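# Carry the crate upright into the yellow taped bay

## Task

Get the crate into the yellow-taped bay so that it stands upright, lies completely within the tape (no part resting over it) and still holds every bit of its paper. Nothing else in the room may be disturbed, the robot must neither topple nor finish tilted, and the final result must stay in place without the robot holding it.

## Robot and tools

ROBOT. A wheeled base carries a lifting column with a tilting head and two six-joint arms, each ending in a two-finger gripper. Shoulder height S = 0.90 m + column_m. Folded, the robot measures 0.73 m long, 0.62 m wide and S + 0.43 m tall; its front sits 0.40 m ahead of the column. A loose object may occasionally get nudged by something other than the robot.

FRAMES. Base frame: origin on the floor under the column, between the drive wheels; x forward, y left, z up. left_hand and right_hand are reported in it, as the point where the fingers meet (tips 8 mm further). The hand's z axis is the finger direction (quat_wxyz maps (0,0,1) onto it); its y axis runs along the opening. The odometry frame is the base frame as it was when the scene began.

TOOLS.
- execute_actions: "actions" is a list holding one action or none (none just reports state and images). An action may contain "base", "joints", or both, plus optional "speeds"; its motions start together. "base" holds exactly one relative command: {"translate_m": d}, metres, -3 to 3, positive forward (no sideways motion); or {"rotate_rad": d}, radians, -3.2 to 3.2, positive counter-clockwise seen from above. "joints" is one flat object of absolute targets keyed by joint name, covering both arms: column_m 0 to 0.8 m; head_tilt_rad -0.61 to 1.308 (0 level, positive down); for each side, left_/right_ joint1_rad -2.879 to 2.879, joint2_rad 0 to 3.141, joint3_rad 0 to 3.019, joint4_rad -1.692 to 1.57, joint5_rad -1.57 to 1.57 (positive swings the hand to the robot's right), joint6_rad -2.094 to 2.094 (hand roll, positive clockwise viewed from behind), gripper_m 0 to 0.093 m fingertip gap. "speeds" caps translate_m (0.05 to 0.8 m/s) or rotate_rad (0.1 to 1 rad/s); defaults are the top values. A base move needing over 8.667 s is refused; no action exceeds 15 s. "cameras": list from cam_head_left, cam_head_right, cam_left_wrist, cam_right_wrist, nav_camera, all; omitted/null/["all"] gives every camera, [] none. Unknown keys or out-of-range values refuse the whole call. Joints you omit may keep pushing to older targets.
- wait: {"seconds": 0 to 10}; commands nothing, returns state and images.
- zoom_image: {"camera", "region": [x0,y0,x1,y1]} pixels from the top-left, up to 504x504, on that camera's latest full image.
- finished_scene: {"scene": n}; irreversible, reports success. The goal must already hold. Replying without a tool call ends everything.
If a result reports a stop, later motion calls in the same reply are skipped.

RESULTS. base_status/joint_status give how each motion ended: done, off_target (resting away from target, maybe still pushing), contact_stop, time_out, not_followed, limit_stop_at_motor_heat. "joint command not followed" plus a "cause:" line means a safety check withheld an arm's targets (gripper still obeys); the robot may retry them each action. on_its_own lists uncommanded behaviour; "held at" is the held target, not the position. Done tolerances: column 0.005, head 0.03, joints 1-6: 0.045, 0.14, 0.09, 0.055, 0.03, 0.035, gripper 0.003. base_odometry counts wheel turns only (slip counts), heading -3.142 to 3.142. If turned_by_wheels and turned_by_imu disagree by over ~4 % and at least 0.05 rad, the base hit or slipped and heading is off by that gap. base_tilt in degrees (forward/right positive, ~1 degree fixed bias). wheel_motors_off = 1 while wheels are cut. motor_effort lists left_wheel and right_wheel in percent (positive drives forward; bracket = peak, noisy). Motor temperatures: one block per arm in joint_positions order; MOTOR HOT from 85 °C, OVER-TEMPERATURE FAULT at 100 °C drops that arm.

ARM GEOMETRY (approximate). With joint1 at -1.57 (left) or 1.57 (right) and joints 5, 6 at 0, the arm lies in a forward vertical plane 0.23 m beside the column. Let a = j2 - 0.35, b = 1.05 + j2 - j3, c = b - j4 (c = 1.57 means fingers straight down). Hand is 0.12 + 0.39 sin a + 0.38 cos b + 0.25 cos c ahead and S + 0.39 cos a - 0.38 sin b - 0.25 sin c up. E.g. j2, j3, j4 = 0.93, 0.78, 0.14 gives 0.60 ahead, 0.25 below S. Real hands sag lower and nearer by up to ~5 cm (~12 cm loaded). Reach ~1 m from the shoulder, down to 0.99 m below S at 0.3 m ahead. For the floor: fingers down, hand 0.45-0.5 m ahead with column_m 0.3, then lower the column (to 0.02 m above floor). Below 0.4 m height the housing blocks hands nearer than 0.45 m; don't move arms with column_m under 0.3.

LOADS, fingers down: 3.2 kg at ~0.4 m ahead, 0.3-0.7 m below S; 2 kg to 0.6 m ahead, 0.21-0.7 below; 1 kg to 0.8 m ahead, 0.3-0.55 below; 0.3 kg to 0.6 m ahead, 0.14 above to 0.7 below S. Grip holds ~2-6 kg. Fingers flatter than ~1.2 rad below horizontal with weight make the arm sag. Up to 0.2 kg tolerates 0.35 rad.

GRIPPER AND FRICTION. Fingers 7 cm long; outer width is opening +1 cm at tips, +5 cm at base; body 10x7 cm; wrist camera sticks out 11 cm on one side. To grip, command a gap smaller than the object; off_target is then expected; a reading 0.002 m or more above target means something is held. Targets within ~0.03 rad (0.08 for joints 2, 3) of the current position may not move. Speeds don't slow arms; approach gently in ~0.05 rad steps from your last target.

COLUMN. Going down it halts with contact_stop when an arm's load changes (a hand or held object touching down, or a load released); it may sink 0.15-0.2 m further, and won't go down again until raised 0.2 m. It also stops on unusual motor load; reversing 0.05 m frees it.

BASE. It stops only when a wheel stalls (contact_stop); back off 0.05 m before retrying or turning. Tables between 0.30 m high and 0.26 m below S can catch the column. About 3 s of hard pushing cuts the wheel motors for 2 s.

AVOID. Arms striking or pressing each other (can end the run), blocked arms pushing long (overheating; resend reported positions to relax, though a loaded arm sinks ~1 cm/kg), drops, slams, hard shoves, knocking other objects, spilling the paper, tipping the robot.

Each tool is called after ">>>" as name(argument=value, ...), one argument or row to a line, values as JSON.

## Session

>>> execute_actions(
  actions=[],
)

Scene clock: 0.00 s.
Motor temperatures (°C, as the motors report them): left_arm=[27 26 24 27 24 27] | right_arm=[26 27 25 27 27 27]
base_odometry: x=+0.000 y=+0.000 heading=+0.000 (m, m, rad; odometry frame)
turned_by_wheels: +0.000 (rad since the last result)
turned_by_imu: +0.000 (rad since the last result)
base_tilt: forward=-0.1 right=+0.3 (deg)
base_status: not commanded
joint_positions: column_m=+0.552 head_tilt_rad=+0.879 left_joint1_rad=-1.579 left_joint2_rad=+0.893 left_joint3_rad=+0.413 left_joint4_rad=-0.983 left_joint5_rad=-0.045 left_joint6_rad=-0.052 left_gripper_m=+0.095 right_joint1_rad=+1.553 right_joint2_rad=+0.922 right_joint3_rad=+0.388 right_joint4_rad=-0.915 right_joint5_rad=+0.040 right_joint6_rad=-0.029 right_gripper_m=+0.094
joint_status: not commanded
wheel_motors_off: 0
motor_effort: left_wheel=-1 right_wheel=+3 (%)
left_hand: x=+0.1424 y=+0.2307 z=+1.2565 quat_wxyz=(+0.452, +0.010, -0.892, -0.030) (m; base frame)
right_hand: x=+0.1333 y=-0.2359 z=+1.2475 quat_wxyz=(+0.446, +0.015, -0.895, +0.016) (m; base frame)
pictures: cam_head_left, cam_head_right, cam_left_wrist, cam_right_wrist, nav_camera
Images, in order (width x height): cam_head_left 672x504, cam_head_right 672x504, cam_left_wrist 504x504, cam_right_wrist 504x504, nav_camera 672x504.

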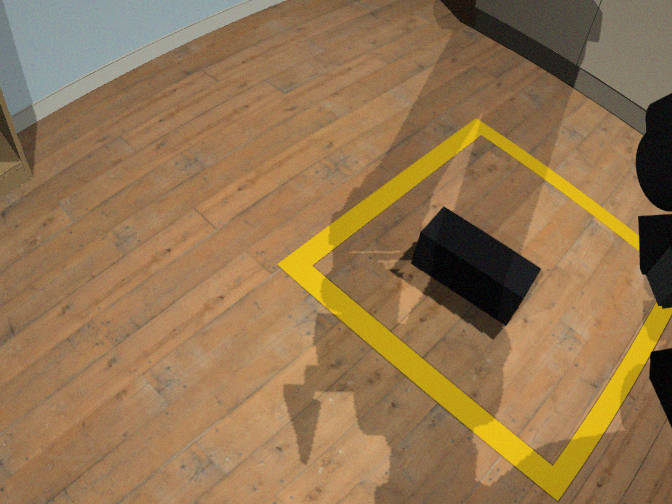

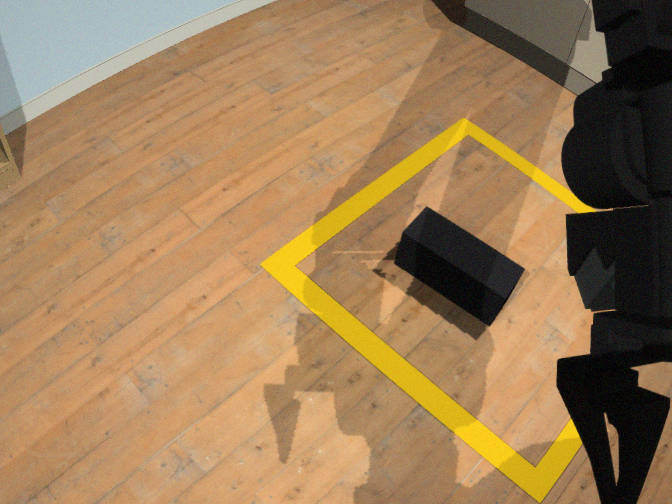

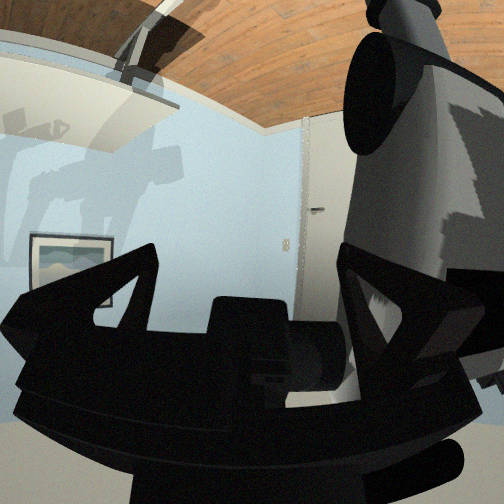

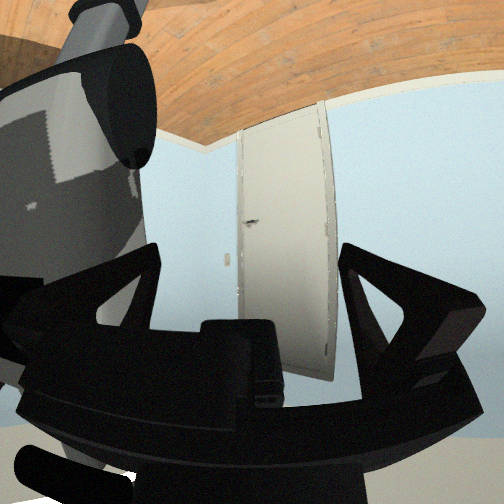

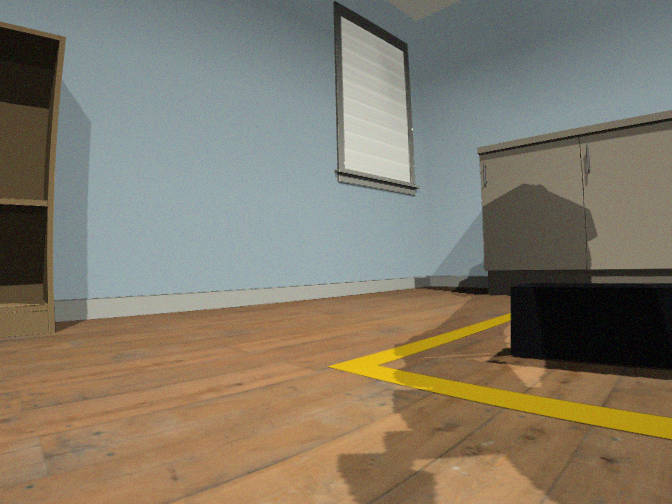

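>>> execute_actions(
  actions=[
    {"base":{"rotate_rad":1.2},"joints":{"head_tilt_rad":0.6}},
  ],
  cameras=["cam_head_left","nav_camera"],
)

Scene clock: 5.30 s.
Motor temperatures (°C, as the motors report them): left_arm=[27 26 25 27 24 27] | right_arm=[26 27 25 27 27 27]
base_odometry: x=+0.000 y=+0.000 heading=+1.199 (m, m, rad; odometry frame)
turned_by_wheels: +1.199 (rad since the last result)
turned_by_imu: +1.180 (rad since the last result)
base_tilt: forward=-0.1 right=+0.3 (deg)
base_status: done
joint_positions: column_m=+0.552 head_tilt_rad=+0.618 left_joint1_rad=-1.579 left_joint2_rad=+0.893 left_joint3_rad=+0.413 left_joint4_rad=-0.983 left_joint5_rad=-0.045 left_joint6_rad=-0.052 left_gripper_m=+0.095 right_joint1_rad=+1.553 right_joint2_rad=+0.922 right_joint3_rad=+0.388 right_joint4_rad=-0.915 right_joint5_rad=+0.040 right_joint6_rad=-0.029 right_gripper_m=+0.094
joint_status: all done
wheel_motors_off: 0
motor_effort: left_wheel=-1(38) right_wheel=+1(44) (%)
left_hand: x=+0.1424 y=+0.2307 z=+1.2565 quat_wxyz=(+0.452, +0.010, -0.892, -0.030) (m; base frame)
right_hand: x=+0.1333 y=-0.2359 z=+1.2475 quat_wxyz=(+0.446, +0.015, -0.895, +0.016) (m; base frame)
pictures: cam_head_left, nav_camera
Images, in order (width x height): cam_head_left 672x504, nav_camera 672x504.

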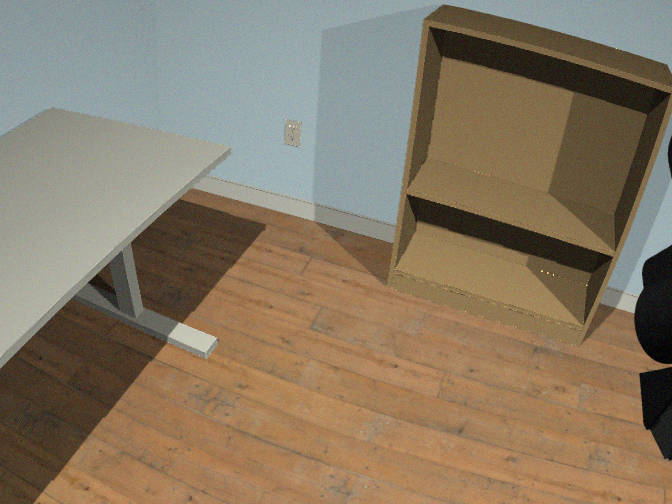

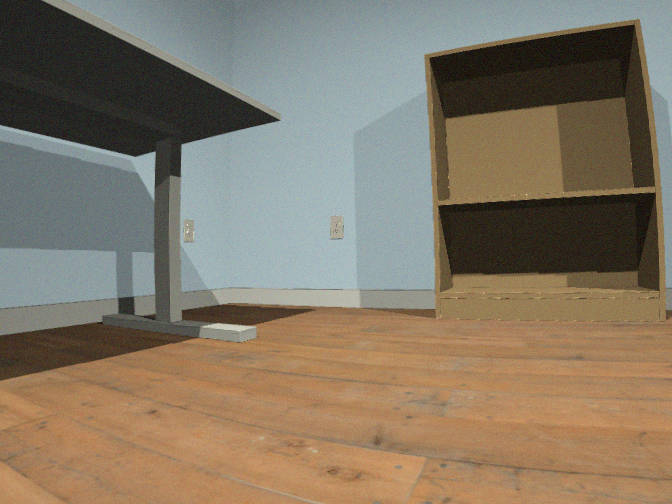

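>>> execute_actions(
  actions=[
    {"base":{"rotate_rad":-2.3}},
  ],
  cameras=["cam_head_left","nav_camera"],
)

Scene clock: 12.47 s.
Motor temperatures (°C, as the motors report them): left_arm=[27 27 25 27 24 27] | right_arm=[26 27 25 27 27 27]
base_odometry: x=+0.000 y=+0.000 heading=-1.100 (m, m, rad; odometry frame)
turned_by_wheels: -2.300 (rad since the last result)
turned_by_imu: -2.270 (rad since the last result)
base_tilt: forward=-0.1 right=+0.3 (deg)
base_status: done
joint_positions: column_m=+0.552 head_tilt_rad=+0.618 left_joint1_rad=-1.579 left_joint2_rad=+0.893 left_joint3_rad=+0.413 left_joint4_rad=-0.983 left_joint5_rad=-0.045 left_joint6_rad=-0.052 left_gripper_m=+0.095 right_joint1_rad=+1.553 right_joint2_rad=+0.922 right_joint3_rad=+0.388 right_joint4_rad=-0.915 right_joint5_rad=+0.040 right_joint6_rad=-0.029 right_gripper_m=+0.094
joint_status: not commanded
wheel_motors_off: 0
motor_effort: left_wheel=+1(25) right_wheel=-1(25) (%)
left_hand: x=+0.1424 y=+0.2307 z=+1.2565 quat_wxyz=(+0.452, +0.010, -0.892, -0.030) (m; base frame)
right_hand: x=+0.1333 y=-0.2359 z=+1.2475 quat_wxyz=(+0.446, +0.015, -0.895, +0.016) (m; base frame)
pictures: cam_head_left, nav_camera
Images, in order (width x height): cam_head_left 672x504, nav_camera 672x504.

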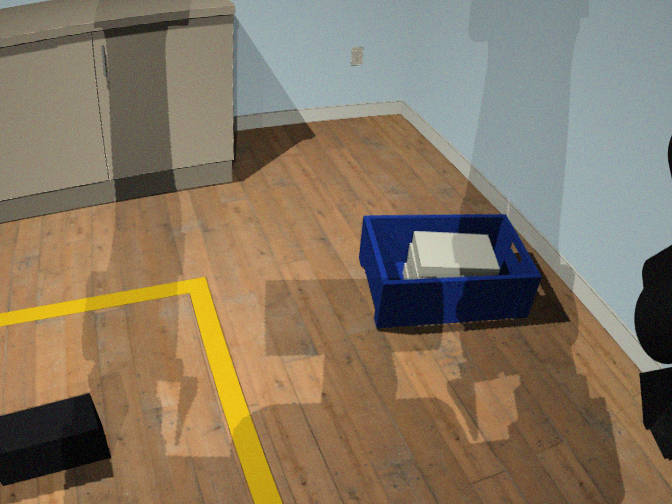

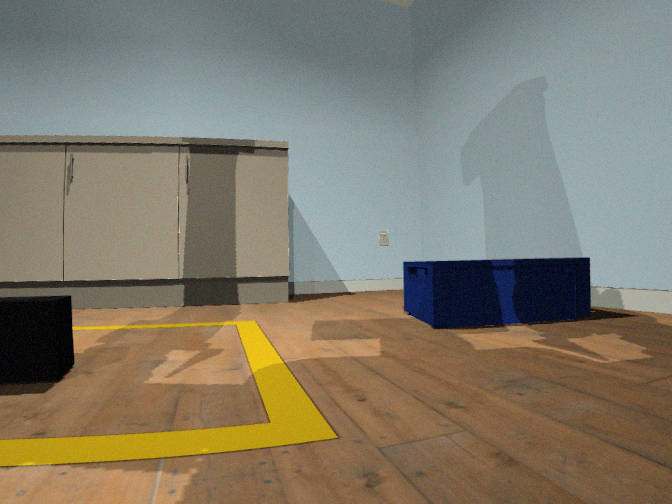

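>>> execute_actions(
  actions=[
    {"base":{"rotate_rad":0.4},"joints":{"head_tilt_rad":0.85}},
  ],
  cameras=["cam_head_left","cam_head_right","nav_camera"],
)

Scene clock: 27.37 s.
Motor temperatures (°C, as the motors report them): left_arm=[27 27 25 27 24 27] | right_arm=[26 27 25 27 27 27]
base_odometry: x=+0.000 y=+0.000 heading=-0.701 (m, m, rad; odometry frame)
turned_by_wheels: +0.400 (rad since the last result)
turned_by_imu: +0.394 (rad since the last result)
base_tilt: forward=-0.1 right=+0.3 (deg)
base_status: done
joint_positions: column_m=+0.552 head_tilt_rad=+0.851 left_joint1_rad=-1.579 left_joint2_rad=+0.893 left_joint3_rad=+0.413 left_joint4_rad=-0.983 left_joint5_rad=-0.045 left_joint6_rad=-0.052 left_gripper_m=+0.095 right_joint1_rad=+1.553 right_joint2_rad=+0.922 right_joint3_rad=+0.388 right_joint4_rad=-0.915 right_joint5_rad=+0.040 right_joint6_rad=-0.029 right_gripper_m=+0.094
joint_status: all done
wheel_motors_off: 0
motor_effort: left_wheel=-1(21) right_wheel=+1(20) (%)
left_hand: x=+0.1424 y=+0.2307 z=+1.2565 quat_wxyz=(+0.452, +0.010, -0.892, -0.030) (m; base frame)
right_hand: x=+0.1333 y=-0.2359 z=+1.2475 quat_wxyz=(+0.446, +0.015, -0.895, +0.016) (m; base frame)
pictures: cam_head_left, cam_head_right, nav_camera
Images, in order (width x height): cam_head_left 672x504, cam_head_right 672x504, nav_camera 672x504.

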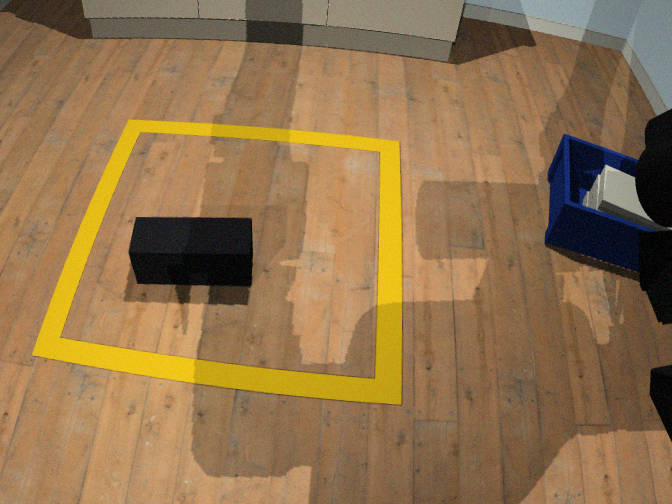

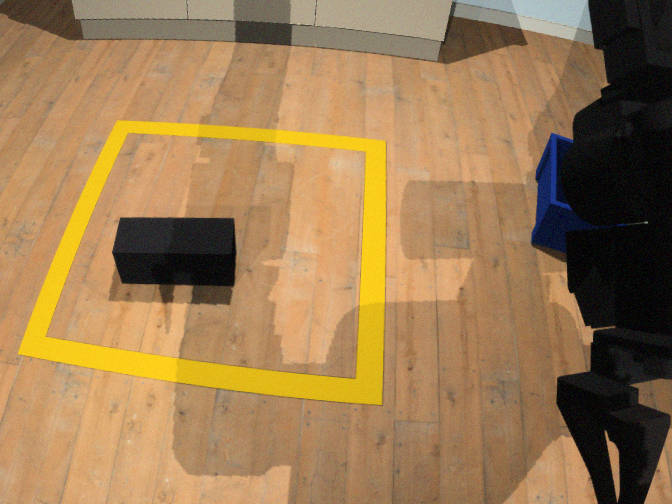

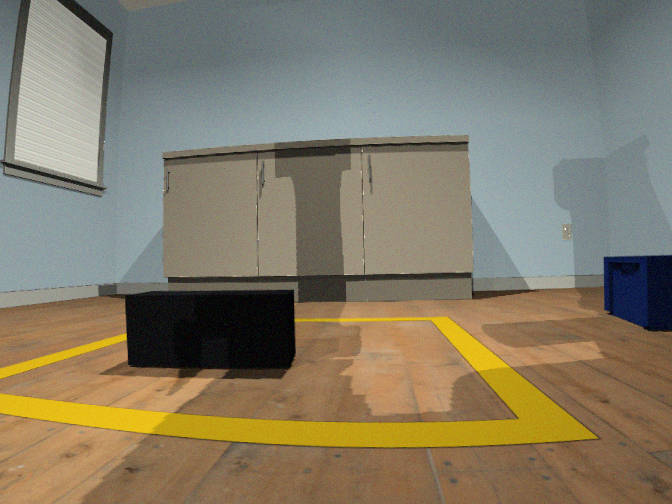

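>>> execute_actions(
  actions=[
    {"base":{"rotate_rad":-0.3}},
  ],
  cameras=["cam_head_left"],
)

>>> execute_actions(
  actions=[
    {"base":{"translate_m":0.5}},
  ],
  cameras=["cam_head_left","nav_camera"],
)

Scene clock: 70.20 s.
Motor temperatures (°C, as the motors report them): left_arm=[27 27 25 27 24 27] | right_arm=[26 28 25 27 27 27]
base_odometry: x=+0.000 y=+0.000 heading=-1.000 (m, m, rad; odometry frame)
turned_by_wheels: -0.299 (rad since the last result)
turned_by_imu: -0.297 (rad since the last result)
base_tilt: forward=-0.1 right=+0.2 (deg)
base_status: done
joint_positions: column_m=+0.552 head_tilt_rad=+0.851 left_joint1_rad=-1.579 left_joint2_rad=+0.893 left_joint3_rad=+0.413 left_joint4_rad=-0.983 left_joint5_rad=-0.045 left_joint6_rad=-0.052 left_gripper_m=+0.095 right_joint1_rad=+1.553 right_joint2_rad=+0.922 right_joint3_rad=+0.388 right_joint4_rad=-0.915 right_joint5_rad=+0.040 right_joint6_rad=-0.029 right_gripper_m=+0.094
joint_status: not commanded
wheel_motors_off: 0
motor_effort: left_wheel=+1(21) right_wheel=-1(16) (%)
left_hand: x=+0.1424 y=+0.2307 z=+1.2565 quat_wxyz=(+0.452, +0.010, -0.892, -0.030) (m; base frame)
right_hand: x=+0.1333 y=-0.2359 z=+1.2475 quat_wxyz=(+0.446, +0.015, -0.895, +0.016) (m; base frame)
pictures: cam_head_left
Images, in order (width x height): cam_head_left 672x504.

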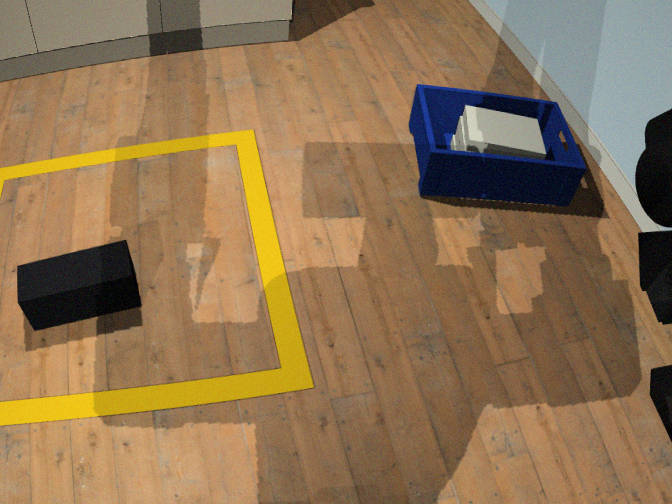

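Scene clock: 72.73 s.
Motor temperatures (°C, as the motors report them): left_arm=[27 27 25 27 24 27] | right_arm=[26 28 25 27 27 27]
base_odometry: x=+0.270 y=-0.421 heading=-1.000 (m, m, rad; odometry frame)
turned_by_wheels: +0.000 (rad since the last result)
turned_by_imu: -0.002 (rad since the last result)
base_tilt: forward=-0.1 right=+0.3 (deg)
base_status: done
joint_positions: column_m=+0.552 head_tilt_rad=+0.852 left_joint1_rad=-1.579 left_joint2_rad=+0.893 left_joint3_rad=+0.415 left_joint4_rad=-0.983 left_joint5_rad=-0.045 left_joint6_rad=-0.052 left_gripper_m=+0.095 right_joint1_rad=+1.553 right_joint2_rad=+0.922 right_joint3_rad=+0.389 right_joint4_rad=-0.915 right_joint5_rad=+0.040 right_joint6_rad=-0.029 right_gripper_m=+0.094
joint_status: not commanded
wheel_motors_off: 0
motor_effort: left_wheel=+1(51) right_wheel=+0(39) (%)
left_hand: x=+0.1436 y=+0.2307 z=+1.2561 quat_wxyz=(+0.451, +0.010, -0.892, -0.030) (m; base frame)
right_hand: x=+0.1337 y=-0.2359 z=+1.2473 quat_wxyz=(+0.446, +0.015, -0.895, +0.016) (m; base frame)
pictures: cam_head_left, nav_camera
Images, in order (width x height): cam_head_left 672x504, nav_camera 672x504.

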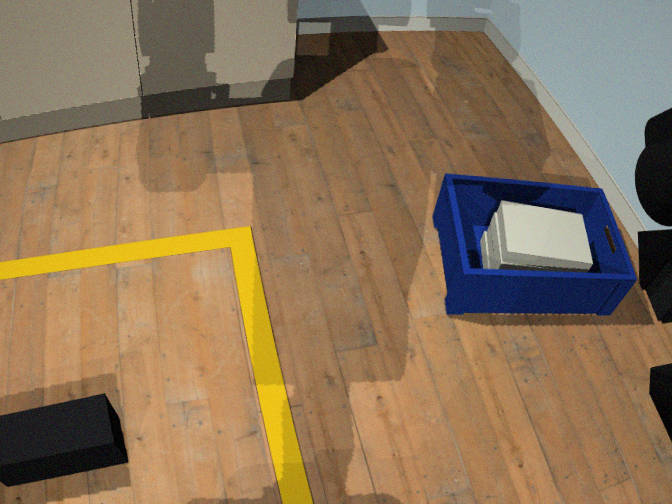

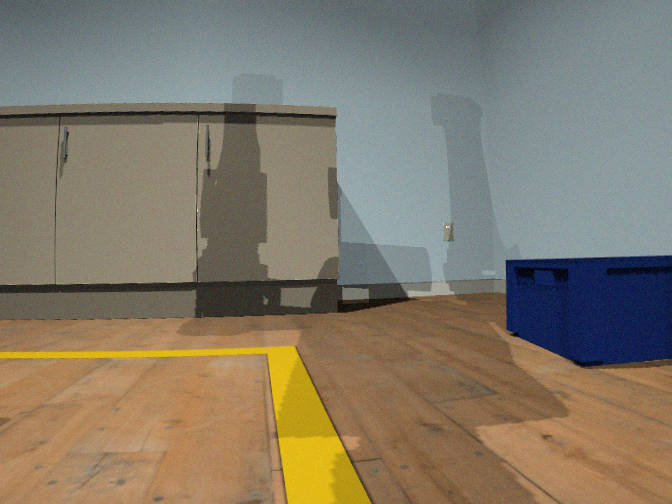

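>>> execute_actions(
  actions=[
    {"base":{"rotate_rad":0.2}},
  ],
  cameras=[],
)

>>> execute_actions(
  actions=[
    {"base":{"translate_m":0.5},"joints":{"head_tilt_rad":1.2}},
  ],
  cameras=["cam_head_left","nav_camera"],
)

Scene clock: 94.60 s.
Motor temperatures (°C, as the motors report them): left_arm=[27 27 25 27 24 27] | right_arm=[26 28 25 27 27 27]
base_odometry: x=+0.270 y=-0.421 heading=-0.801 (m, m, rad; odometry frame)
turned_by_wheels: +0.199 (rad since the last result)
turned_by_imu: +0.193 (rad since the last result)
base_tilt: forward=-0.1 right=+0.3 (deg)
base_status: done
joint_positions: column_m=+0.552 head_tilt_rad=+0.852 left_joint1_rad=-1.579 left_joint2_rad=+0.893 left_joint3_rad=+0.415 left_joint4_rad=-0.983 left_joint5_rad=-0.045 left_joint6_rad=-0.052 left_gripper_m=+0.095 right_joint1_rad=+1.553 right_joint2_rad=+0.922 right_joint3_rad=+0.389 right_joint4_rad=-0.915 right_joint5_rad=+0.040 right_joint6_rad=-0.029 right_gripper_m=+0.094
joint_status: not commanded
wheel_motors_off: 0
motor_effort: left_wheel=-2(44) right_wheel=+0(30) (%)
left_hand: x=+0.1436 y=+0.2307 z=+1.2561 quat_wxyz=(+0.451, +0.010, -0.892, -0.030) (m; base frame)
right_hand: x=+0.1337 y=-0.2359 z=+1.2473 quat_wxyz=(+0.446, +0.015, -0.895, +0.016) (m; base frame)
pictures: none
No camera images: the call's "cameras" was empty. Leave "cameras" out to get every camera's image.

Scene clock: 97.13 s.
Motor temperatures (°C, as the motors report them): left_arm=[27 27 25 27 24 27] | right_arm=[26 28 25 27 27 27]
base_odometry: x=+0.618 y=-0.780 heading=-0.801 (m, m, rad; odometry frame)
turned_by_wheels: +0.000 (rad since the last result)
turned_by_imu: -0.002 (rad since the last result)
base_tilt: forward=-0.1 right=+0.3 (deg)
base_status: done
joint_positions: column_m=+0.552 head_tilt_rad=+1.198 left_joint1_rad=-1.579 left_joint2_rad=+0.893 left_joint3_rad=+0.416 left_joint4_rad=-0.983 left_joint5_rad=-0.045 left_joint6_rad=-0.052 left_gripper_m=+0.095 right_joint1_rad=+1.553 right_joint2_rad=+0.922 right_joint3_rad=+0.389 right_joint4_rad=-0.915 right_joint5_rad=+0.040 right_joint6_rad=-0.029 right_gripper_m=+0.094
joint_status: all done
wheel_motors_off: 0
motor_effort: left_wheel=+0(50) right_wheel=+0(38) (%)
left_hand: x=+0.1440 y=+0.2307 z=+1.2560 quat_wxyz=(+0.450, +0.010, -0.892, -0.030) (m; base frame)
right_hand: x=+0.1337 y=-0.2359 z=+1.2473 quat_wxyz=(+0.446, +0.015, -0.895, +0.016) (m; base frame)
pictures: cam_head_left, nav_camera
Images, in order (width x height): cam_head_left 672x504, nav_camera 672x504.

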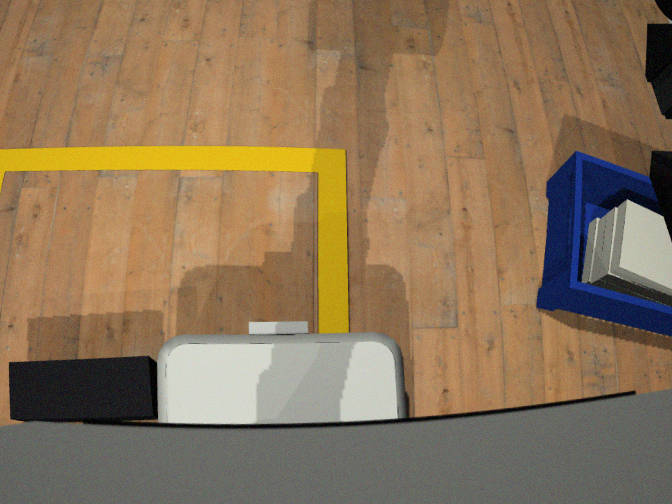

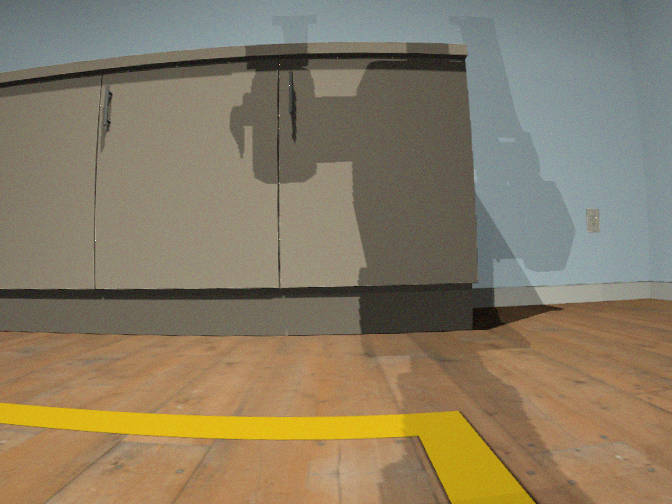

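>>> execute_actions(
  actions=[
    {"base":{"translate_m":-0.3}},
  ],
  cameras=[],
)

>>> execute_actions(
  actions=[
    {"base":{"rotate_rad":-0.2}},
  ],
  cameras=[],
)

>>> execute_actions(
  actions=[
    {"base":{"translate_m":0.3}},
  ],
  cameras=["cam_head_left"],
)

Scene clock: 108.70 s.
Motor temperatures (°C, as the motors report them): left_arm=[27 27 25 27 24 27] | right_arm=[26 28 25 27 27 27]
base_odometry: x=+0.410 y=-0.565 heading=-0.801 (m, m, rad; odometry frame)
turned_by_wheels: +0.000 (rad since the last result)
turned_by_imu: +0.000 (rad since the last result)
base_tilt: forward=-0.1 right=+0.3 (deg)
base_status: done
joint_positions: column_m=+0.552 head_tilt_rad=+1.199 left_joint1_rad=-1.579 left_joint2_rad=+0.892 left_joint3_rad=+0.411 left_joint4_rad=-0.983 left_joint5_rad=-0.045 left_joint6_rad=-0.052 left_gripper_m=+0.095 right_joint1_rad=+1.553 right_joint2_rad=+0.922 right_joint3_rad=+0.385 right_joint4_rad=-0.915 right_joint5_rad=+0.040 right_joint6_rad=-0.029 right_gripper_m=+0.094
joint_status: not commanded
wheel_motors_off: 0
motor_effort: left_wheel=-3(32) right_wheel=-3(32) (%)
left_hand: x=+0.1416 y=+0.2307 z=+1.2568 quat_wxyz=(+0.452, +0.010, -0.891, -0.030) (m; base frame)
right_hand: x=+0.1313 y=-0.2358 z=+1.2483 quat_wxyz=(+0.448, +0.015, -0.894, +0.016) (m; base frame)
pictures: none
No camera images: the call's "cameras" was empty. Leave "cameras" out to get every camera's image.

Scene clock: 109.97 s.
Motor temperatures (°C, as the motors report them): left_arm=[27 27 25 27 24 27] | right_arm=[26 28 25 27 27 27]
base_odometry: x=+0.410 y=-0.565 heading=-1.000 (m, m, rad; odometry frame)
turned_by_wheels: -0.199 (rad since the last result)
turned_by_imu: -0.194 (rad since the last result)
base_tilt: forward=-0.1 right=+0.2 (deg)
base_status: done
joint_positions: column_m=+0.552 head_tilt_rad=+1.199 left_joint1_rad=-1.579 left_joint2_rad=+0.892 left_joint3_rad=+0.411 left_joint4_rad=-0.983 left_joint5_rad=-0.045 left_joint6_rad=-0.052 left_gripper_m=+0.095 right_joint1_rad=+1.553 right_joint2_rad=+0.922 right_joint3_rad=+0.385 right_joint4_rad=-0.915 right_joint5_rad=+0.040 right_joint6_rad=-0.029 right_gripper_m=+0.094
joint_status: not commanded
wheel_motors_off: 0
motor_effort: left_wheel=+0(39) right_wheel=-1(32) (%)
left_hand: x=+0.1416 y=+0.2307 z=+1.2568 quat_wxyz=(+0.452, +0.010, -0.891, -0.030) (m; base frame)
right_hand: x=+0.1313 y=-0.2358 z=+1.2483 quat_wxyz=(+0.448, +0.015, -0.894, +0.016) (m; base frame)
pictures: none
No camera images: the call's "cameras" was empty. Leave "cameras" out to get every camera's image.

Scene clock: 112.20 s.
Motor temperatures (°C, as the motors report them): left_arm=[27 27 25 27 24 27] | right_arm=[26 28 25 27 27 27]
base_odometry: x=+0.572 y=-0.817 heading=-1.001 (m, m, rad; odometry frame)
turned_by_wheels: -0.001 (rad since the last result)
turned_by_imu: -0.003 (rad since the last result)
base_tilt: forward=+0.0 right=+0.3 (deg)
base_status: done
joint_positions: column_m=+0.552 head_tilt_rad=+1.199 left_joint1_rad=-1.579 left_joint2_rad=+0.892 left_joint3_rad=+0.415 left_joint4_rad=-0.983 left_joint5_rad=-0.045 left_joint6_rad=-0.052 left_gripper_m=+0.095 right_joint1_rad=+1.553 right_joint2_rad=+0.922 right_joint3_rad=+0.388 right_joint4_rad=-0.915 right_joint5_rad=+0.040 right_joint6_rad=-0.029 right_gripper_m=+0.094
joint_status: not commanded
wheel_motors_off: 0
motor_effort: left_wheel=-2(43) right_wheel=+2(45) (%)
left_hand: x=+0.1434 y=+0.2307 z=+1.2562 quat_wxyz=(+0.451, +0.010, -0.892, -0.030) (m; base frame)
right_hand: x=+0.1331 y=-0.2359 z=+1.2476 quat_wxyz=(+0.447, +0.015, -0.894, +0.016) (m; base frame)
pictures: cam_head_left
Images, in order (width x height): cam_head_left 672x504.

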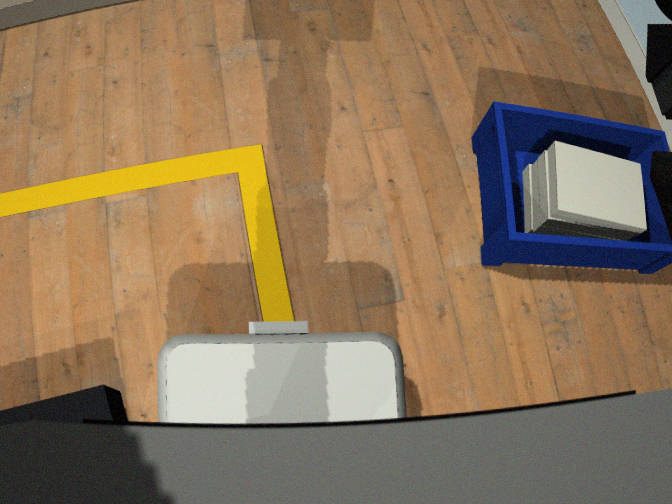

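>>> execute_actions(
  actions=[
    {"base":{"translate_m":0.85}},
  ],
  cameras=[],
)

>>> execute_actions(
  actions=[
    {"base":{"rotate_rad":-0.8},"speeds":{"rotate_rad":0.6}},
  ],
  cameras=["cam_head_left"],
)

Scene clock: 119.37 s.
Motor temperatures (°C, as the motors report them): left_arm=[27 27 25 27 24 27] | right_arm=[26 28 25 27 27 27]
base_odometry: x=+1.031 y=-1.533 heading=-1.001 (m, m, rad; odometry frame)
turned_by_wheels: +0.000 (rad since the last result)
turned_by_imu: -0.004 (rad since the last result)
base_tilt: forward=+0.0 right=+0.3 (deg)
base_status: done
joint_positions: column_m=+0.552 head_tilt_rad=+1.199 left_joint1_rad=-1.579 left_joint2_rad=+0.892 left_joint3_rad=+0.415 left_joint4_rad=-0.983 left_joint5_rad=-0.045 left_joint6_rad=-0.052 left_gripper_m=+0.095 right_joint1_rad=+1.553 right_joint2_rad=+0.922 right_joint3_rad=+0.389 right_joint4_rad=-0.915 right_joint5_rad=+0.040 right_joint6_rad=-0.029 right_gripper_m=+0.094
joint_status: not commanded
wheel_motors_off: 0
motor_effort: left_wheel=+0(34) right_wheel=+1(37) (%)
left_hand: x=+0.1438 y=+0.2307 z=+1.2561 quat_wxyz=(+0.450, +0.010, -0.892, -0.030) (m; base frame)
right_hand: x=+0.1339 y=-0.2359 z=+1.2473 quat_wxyz=(+0.446, +0.015, -0.895, +0.016) (m; base frame)
pictures: none
No camera images: the call's "cameras" was empty. Leave "cameras" out to get every camera's image.

Scene clock: 121.60 s.
Motor temperatures (°C, as the motors report them): left_arm=[27 27 25 27 24 27] | right_arm=[26 28 25 27 27 27]
base_odometry: x=+1.031 y=-1.533 heading=-1.800 (m, m, rad; odometry frame)
turned_by_wheels: -0.800 (rad since the last result)
turned_by_imu: -0.785 (rad since the last result)
base_tilt: forward=-0.1 right=+0.4 (deg)
base_status: done
joint_positions: column_m=+0.552 head_tilt_rad=+1.199 left_joint1_rad=-1.579 left_joint2_rad=+0.892 left_joint3_rad=+0.415 left_joint4_rad=-0.983 left_joint5_rad=-0.045 left_joint6_rad=-0.052 left_gripper_m=+0.095 right_joint1_rad=+1.553 right_joint2_rad=+0.922 right_joint3_rad=+0.389 right_joint4_rad=-0.915 right_joint5_rad=+0.040 right_joint6_rad=-0.029 right_gripper_m=+0.094
joint_status: not commanded
wheel_motors_off: 0
motor_effort: left_wheel=+1(44) right_wheel=-1(37) (%)
left_hand: x=+0.1436 y=+0.2307 z=+1.2561 quat_wxyz=(+0.450, +0.010, -0.892, -0.030) (m; base frame)
right_hand: x=+0.1339 y=-0.2359 z=+1.2473 quat_wxyz=(+0.446, +0.015, -0.895, +0.016) (m; base frame)
pictures: cam_head_left
Images, in order (width x height): cam_head_left 672x504.

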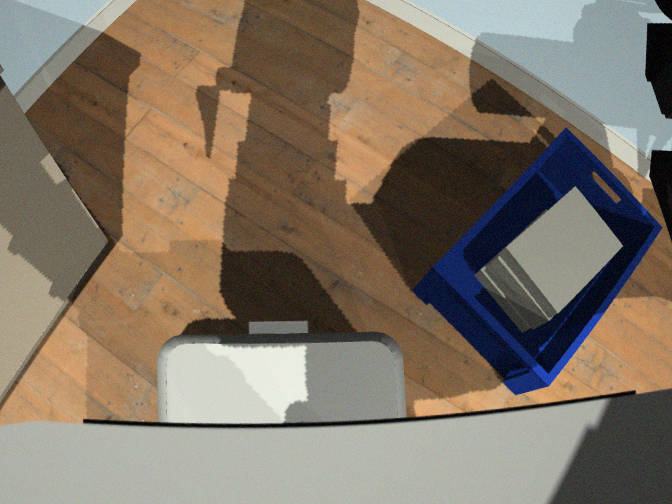

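Clear. Continue to face east (~-2.40).

>>> execute_actions(
  actions=[
    {"base":{"rotate_rad":-0.62},"speeds":{"rotate_rad":0.6}},
  ],
  cameras=["cam_head_left","nav_camera"],
)

Scene clock: 128.47 s.
Motor temperatures (°C, as the motors report them): left_arm=[27 27 25 27 24 27] | right_arm=[26 28 25 27 27 27]
base_odometry: x=+1.031 y=-1.533 heading=-2.420 (m, m, rad; odometry frame)
turned_by_wheels: -0.619 (rad since the last result)
turned_by_imu: -0.613 (rad since the last result)
base_tilt: forward=+0.0 right=+0.2 (deg)
base_status: done
joint_positions: column_m=+0.552 head_tilt_rad=+1.199 left_joint1_rad=-1.579 left_joint2_rad=+0.892 left_joint3_rad=+0.415 left_joint4_rad=-0.983 left_joint5_rad=-0.045 left_joint6_rad=-0.052 left_gripper_m=+0.095 right_joint1_rad=+1.553 right_joint2_rad=+0.922 right_joint3_rad=+0.389 right_joint4_rad=-0.915 right_joint5_rad=+0.040 right_joint6_rad=-0.029 right_gripper_m=+0.094
joint_status: not commanded
wheel_motors_off: 0
motor_effort: left_wheel=+1(28) right_wheel=-1(19) (%)
left_hand: x=+0.1434 y=+0.2307 z=+1.2562 quat_wxyz=(+0.451, +0.010, -0.892, -0.030) (m; base frame)
right_hand: x=+0.1339 y=-0.2359 z=+1.2473 quat_wxyz=(+0.446, +0.015, -0.895, +0.016) (m; base frame)
pictures: cam_head_left, nav_camera
Images, in order (width x height): cam_head_left 672x504, nav_camera 672x504.

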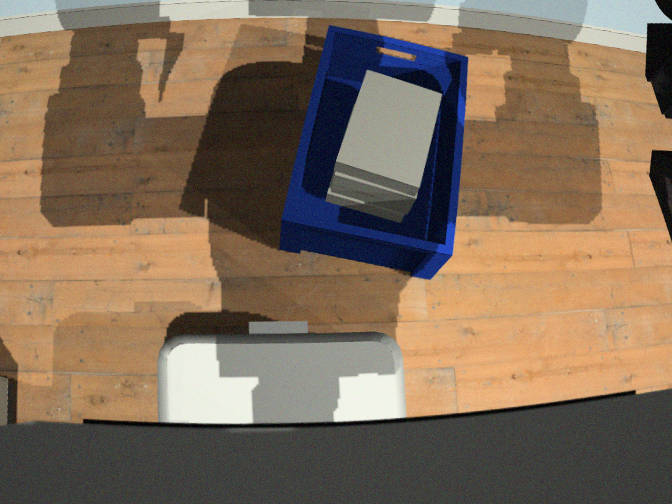

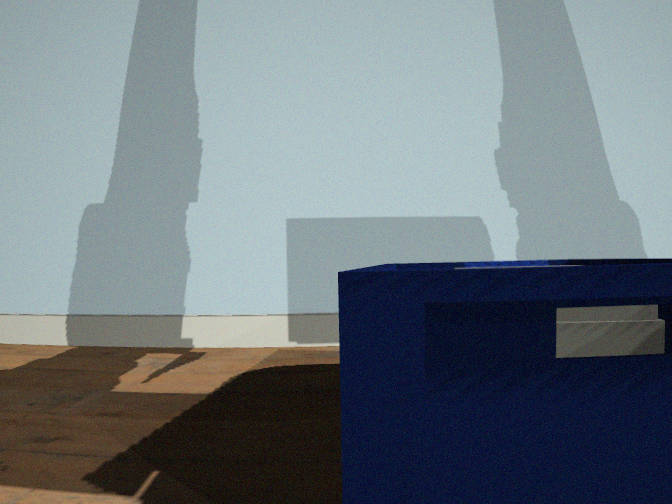

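>>> execute_actions(
  actions=[
    {"joints":{"column_m":0.3,"right_joint1_rad":1.57,"right_joint2_rad":2.12,"right_joint3_rad":1.81,"right_joint4_rad":-0.21,"right_joint5_rad":0,"right_joint6_rad":-1.35,"right_gripper_m":0.093}},
  ],
  cameras=["cam_head_left","cam_right_wrist"],
)

Scene clock: 143.90 s.
Motor temperatures (°C, as the motors report them): left_arm=[27 27 25 27 24 27] | right_arm=[26 28 25 27 27 27]
base_odometry: x=+1.031 y=-1.533 heading=-2.420 (m, m, rad; odometry frame)
turned_by_wheels: +0.000 (rad since the last result)
turned_by_imu: -0.001 (rad since the last result)
base_tilt: forward=-0.1 right=+0.3 (deg)
base_status: not commanded
joint_positions: column_m=+0.300 head_tilt_rad=+1.199 left_joint1_rad=-1.579 left_joint2_rad=+0.892 left_joint3_rad=+0.415 left_joint4_rad=-0.983 left_joint5_rad=-0.045 left_joint6_rad=-0.052 left_gripper_m=+0.095 right_joint1_rad=+1.557 right_joint2_rad=+2.125 right_joint3_rad=+1.805 right_joint4_rad=-0.218 right_joint5_rad=+0.003 right_joint6_rad=-1.341 right_gripper_m=+0.093
joint_status: all done
wheel_motors_off: 0
motor_effort: left_wheel=+6(6) right_wheel=-4(4) (%)
left_hand: x=+0.1434 y=+0.2307 z=+1.0040 quat_wxyz=(+0.451, +0.010, -0.892, -0.030) (m; base frame)
right_hand: x=+0.5741 y=-0.2382 z=+0.5029 quat_wxyz=(+0.010, +0.619, -0.786, +0.002) (m; base frame)
pictures: cam_head_left, cam_right_wrist
Images, in order (width x height): cam_head_left 672x504, cam_right_wrist 504x504.

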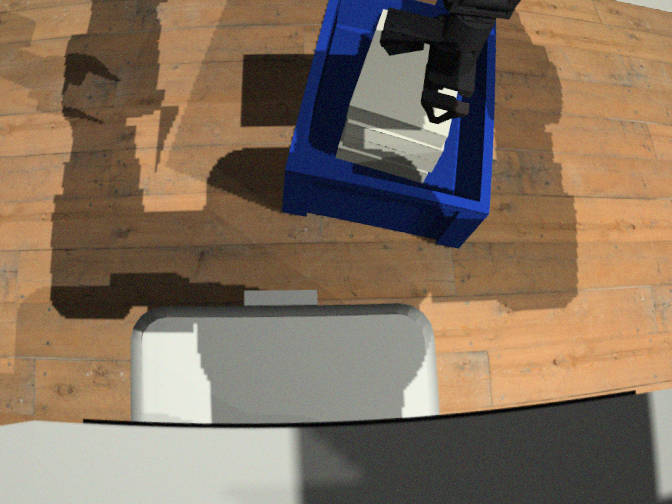

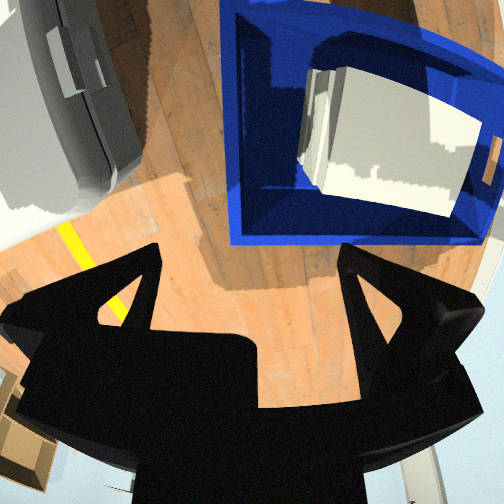

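>>> execute_actions(
  actions=[
    {"joints":{"column_m":0.12}},
  ],
  cameras=["cam_head_left","cam_right_wrist","nav_camera"],
)

Scene clock: 149.70 s.
Motor temperatures (°C, as the motors report them): left_arm=[27 27 25 27 24 27] | right_arm=[26 29 26 27 27 27]
base_odometry: x=+1.031 y=-1.533 heading=-2.420 (m, m, rad; odometry frame)
turned_by_wheels: +0.000 (rad since the last result)
turned_by_imu: -0.001 (rad since the last result)
base_tilt: forward=-0.1 right=+0.3 (deg)
base_status: not commanded
joint_positions: column_m=+0.120 head_tilt_rad=+1.199 left_joint1_rad=-1.579 left_joint2_rad=+0.892 left_joint3_rad=+0.415 left_joint4_rad=-0.983 left_joint5_rad=-0.045 left_joint6_rad=-0.052 left_gripper_m=+0.095 right_joint1_rad=+1.557 right_joint2_rad=+2.125 right_joint3_rad=+1.805 right_joint4_rad=-0.218 right_joint5_rad=+0.003 right_joint6_rad=-1.341 right_gripper_m=+0.093
joint_status: all done
wheel_motors_off: 0
motor_effort: left_wheel=+6(7) right_wheel=-4(4) (%)
left_hand: x=+0.1434 y=+0.2307 z=+0.8241 quat_wxyz=(+0.451, +0.010, -0.892, -0.030) (m; base frame)
right_hand: x=+0.5741 y=-0.2382 z=+0.3230 quat_wxyz=(+0.010, +0.619, -0.786, +0.002) (m; base frame)
pictures: cam_head_left, cam_right_wrist, nav_camera
Images, in order (width x height): cam_head_left 672x504, cam_right_wrist 504x504, nav_camera 672x504.

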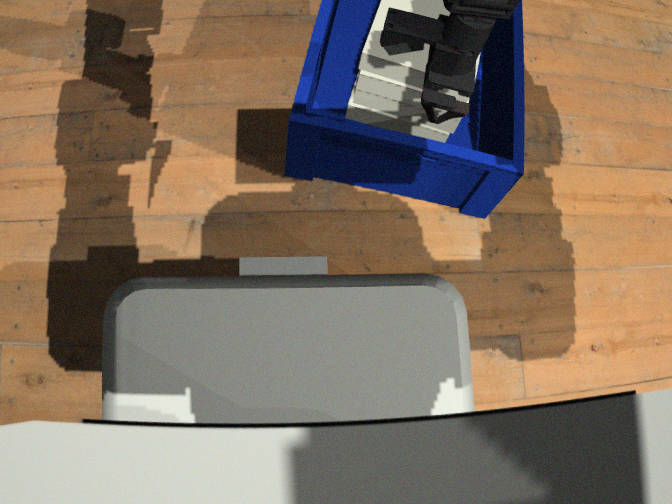

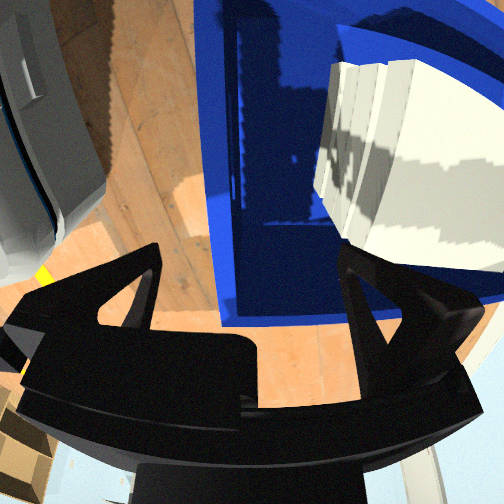

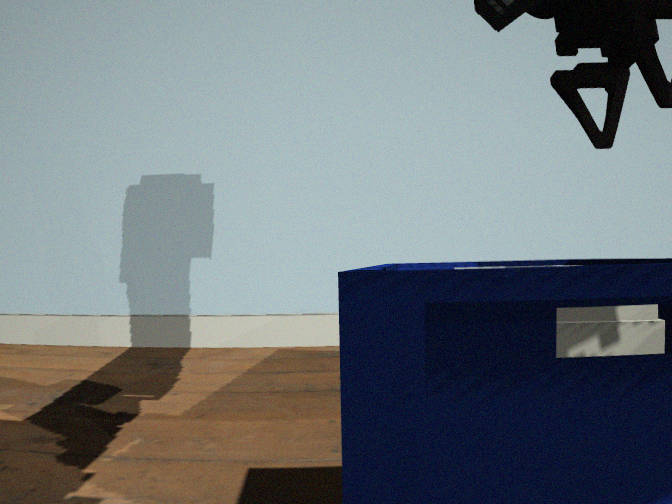

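>>> execute_actions(
  actions=[
    {"joints":{"right_joint2_rad":2.22,"right_joint3_rad":1.85,"right_joint4_rad":-0.15,"column_m":0.07}},
  ],
  cameras=["cam_right_wrist","nav_camera"],
)

Scene clock: 157.43 s.
Motor temperatures (°C, as the motors report them): left_arm=[27 27 25 27 24 27] | right_arm=[26 30 26 27 27 27]
base_odometry: x=+1.031 y=-1.533 heading=-2.420 (m, m, rad; odometry frame)
turned_by_wheels: +0.000 (rad since the last result)
turned_by_imu: -0.001 (rad since the last result)
base_tilt: forward=-0.1 right=+0.3 (deg)
base_status: not commanded
joint_positions: column_m=+0.070 head_tilt_rad=+1.199 left_joint1_rad=-1.579 left_joint2_rad=+0.892 left_joint3_rad=+0.415 left_joint4_rad=-0.983 left_joint5_rad=-0.045 left_joint6_rad=-0.052 left_gripper_m=+0.095 right_joint1_rad=+1.557 right_joint2_rad=+2.218 right_joint3_rad=+1.852 right_joint4_rad=-0.156 right_joint5_rad=+0.003 right_joint6_rad=-1.341 right_gripper_m=+0.093
joint_status: all done
wheel_motors_off: 0
motor_effort: left_wheel=+7(7) right_wheel=-5(5) (%)
left_hand: x=+0.1434 y=+0.2307 z=+0.7741 quat_wxyz=(+0.451, +0.010, -0.892, -0.030) (m; base frame)
right_hand: x=+0.5519 y=-0.2385 z=+0.2353 quat_wxyz=(+0.004, +0.619, -0.786, +0.007) (m; base frame)
pictures: cam_right_wrist, nav_camera
Images, in order (width x height): cam_right_wrist 504x504, nav_camera 672x504.

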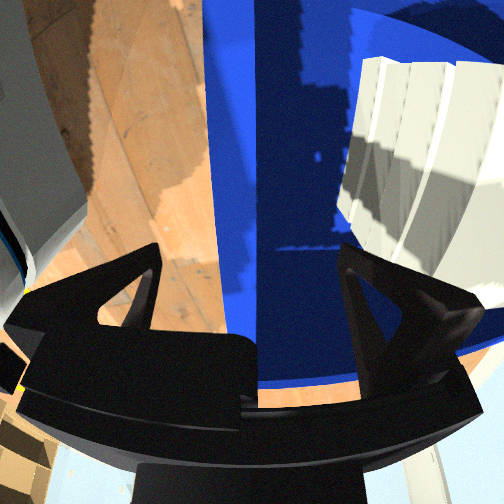

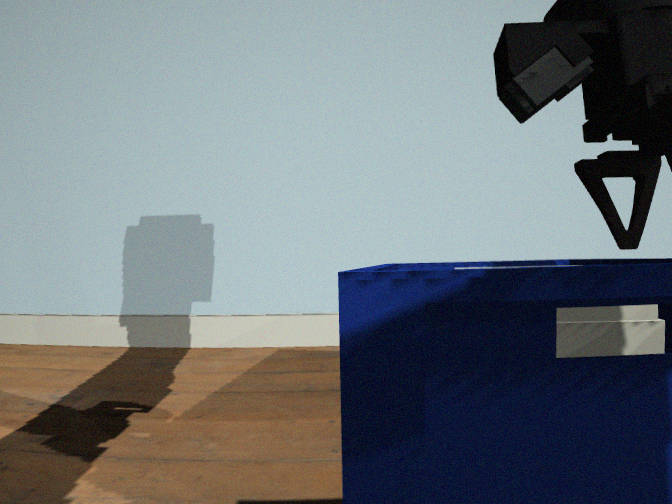

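>>> execute_actions(
  actions=[
    {"joints":{"column_m":0.012}},
  ],
  cameras=[],
)

>>> execute_actions(
  actions=[
    {"joints":{"right_gripper_m":0.0}},
  ],
  cameras=["cam_right_wrist","nav_camera"],
)

Scene clock: 163.57 s.
Motor temperatures (°C, as the motors report them): left_arm=[27 27 25 27 24 27] | right_arm=[26 30 26 27 27 27]
base_odometry: x=+1.031 y=-1.533 heading=-2.420 (m, m, rad; odometry frame)
turned_by_wheels: +0.000 (rad since the last result)
turned_by_imu: -0.001 (rad since the last result)
base_tilt: forward=-0.1 right=+0.3 (deg)
base_status: not commanded
joint_positions: column_m=+0.012 head_tilt_rad=+1.199 left_joint1_rad=-1.579 left_joint2_rad=+0.892 left_joint3_rad=+0.415 left_joint4_rad=-0.983 left_joint5_rad=-0.045 left_joint6_rad=-0.052 left_gripper_m=+0.095 right_joint1_rad=+1.557 right_joint2_rad=+2.218 right_joint3_rad=+1.852 right_joint4_rad=-0.156 right_joint5_rad=+0.003 right_joint6_rad=-1.341 right_gripper_m=+0.093
joint_status: all done
wheel_motors_off: 0
motor_effort: left_wheel=+7(7) right_wheel=-5(5) (%)
left_hand: x=+0.1434 y=+0.2307 z=+0.7161 quat_wxyz=(+0.451, +0.010, -0.892, -0.030) (m; base frame)
right_hand: x=+0.5519 y=-0.2385 z=+0.1773 quat_wxyz=(+0.004, +0.619, -0.786, +0.007) (m; base frame)
pictures: none
No camera images: the call's "cameras" was empty. Leave "cameras" out to get every camera's image.

Scene clock: 164.27 s.
Motor temperatures (°C, as the motors report them): left_arm=[27 27 25 27 24 27] | right_arm=[26 30 26 27 27 27]
base_odometry: x=+1.031 y=-1.533 heading=-2.420 (m, m, rad; odometry frame)
turned_by_wheels: +0.000 (rad since the last result)
turned_by_imu: +0.000 (rad since the last result)
base_tilt: forward=-0.1 right=+0.3 (deg)
base_status: not commanded
joint_positions: column_m=+0.012 head_tilt_rad=+1.199 left_joint1_rad=-1.579 left_joint2_rad=+0.892 left_joint3_rad=+0.415 left_joint4_rad=-0.983 left_joint5_rad=-0.045 left_joint6_rad=-0.052 left_gripper_m=+0.095 right_joint1_rad=+1.558 right_joint2_rad=+2.220 right_joint3_rad=+1.847 right_joint4_rad=-0.157 right_joint5_rad=+0.002 right_joint6_rad=-1.354 right_gripper_m=+0.019
joint_status: right_gripper_m off_target (ended at +0.019, target +0.000)
wheel_motors_off: 0
motor_effort: left_wheel=+7(8) right_wheel=-4(5) (%)
left_hand: x=+0.1434 y=+0.2307 z=+0.7161 quat_wxyz=(+0.451, +0.010, -0.892, -0.030) (m; base frame)
right_hand: x=+0.5465 y=-0.2373 z=+0.1760 quat_wxyz=(+0.007, +0.624, -0.782, +0.003) (m; base frame)
pictures: cam_right_wrist, nav_camera
Images, in order (width x height): cam_right_wrist 504x504, nav_camera 672x504.

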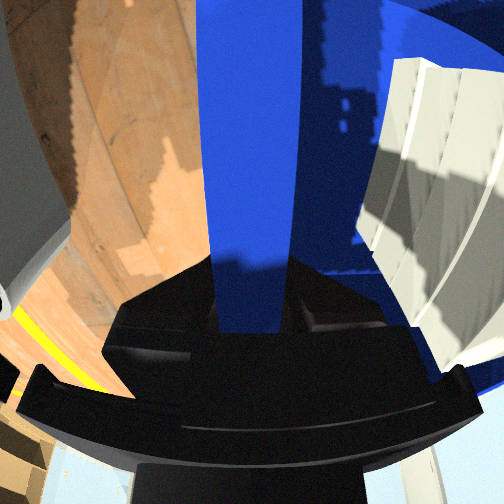

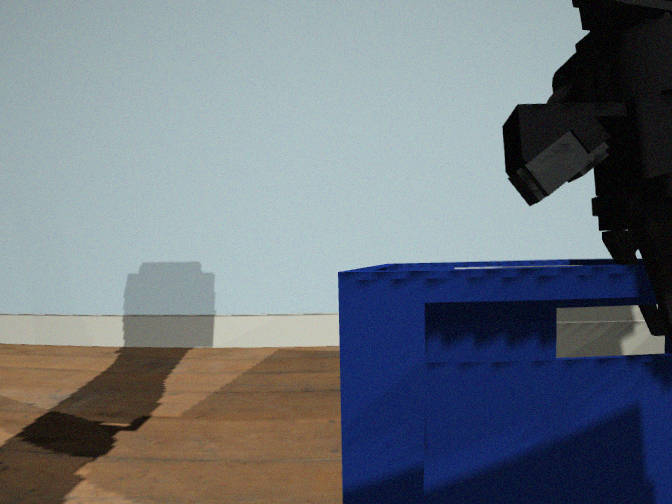

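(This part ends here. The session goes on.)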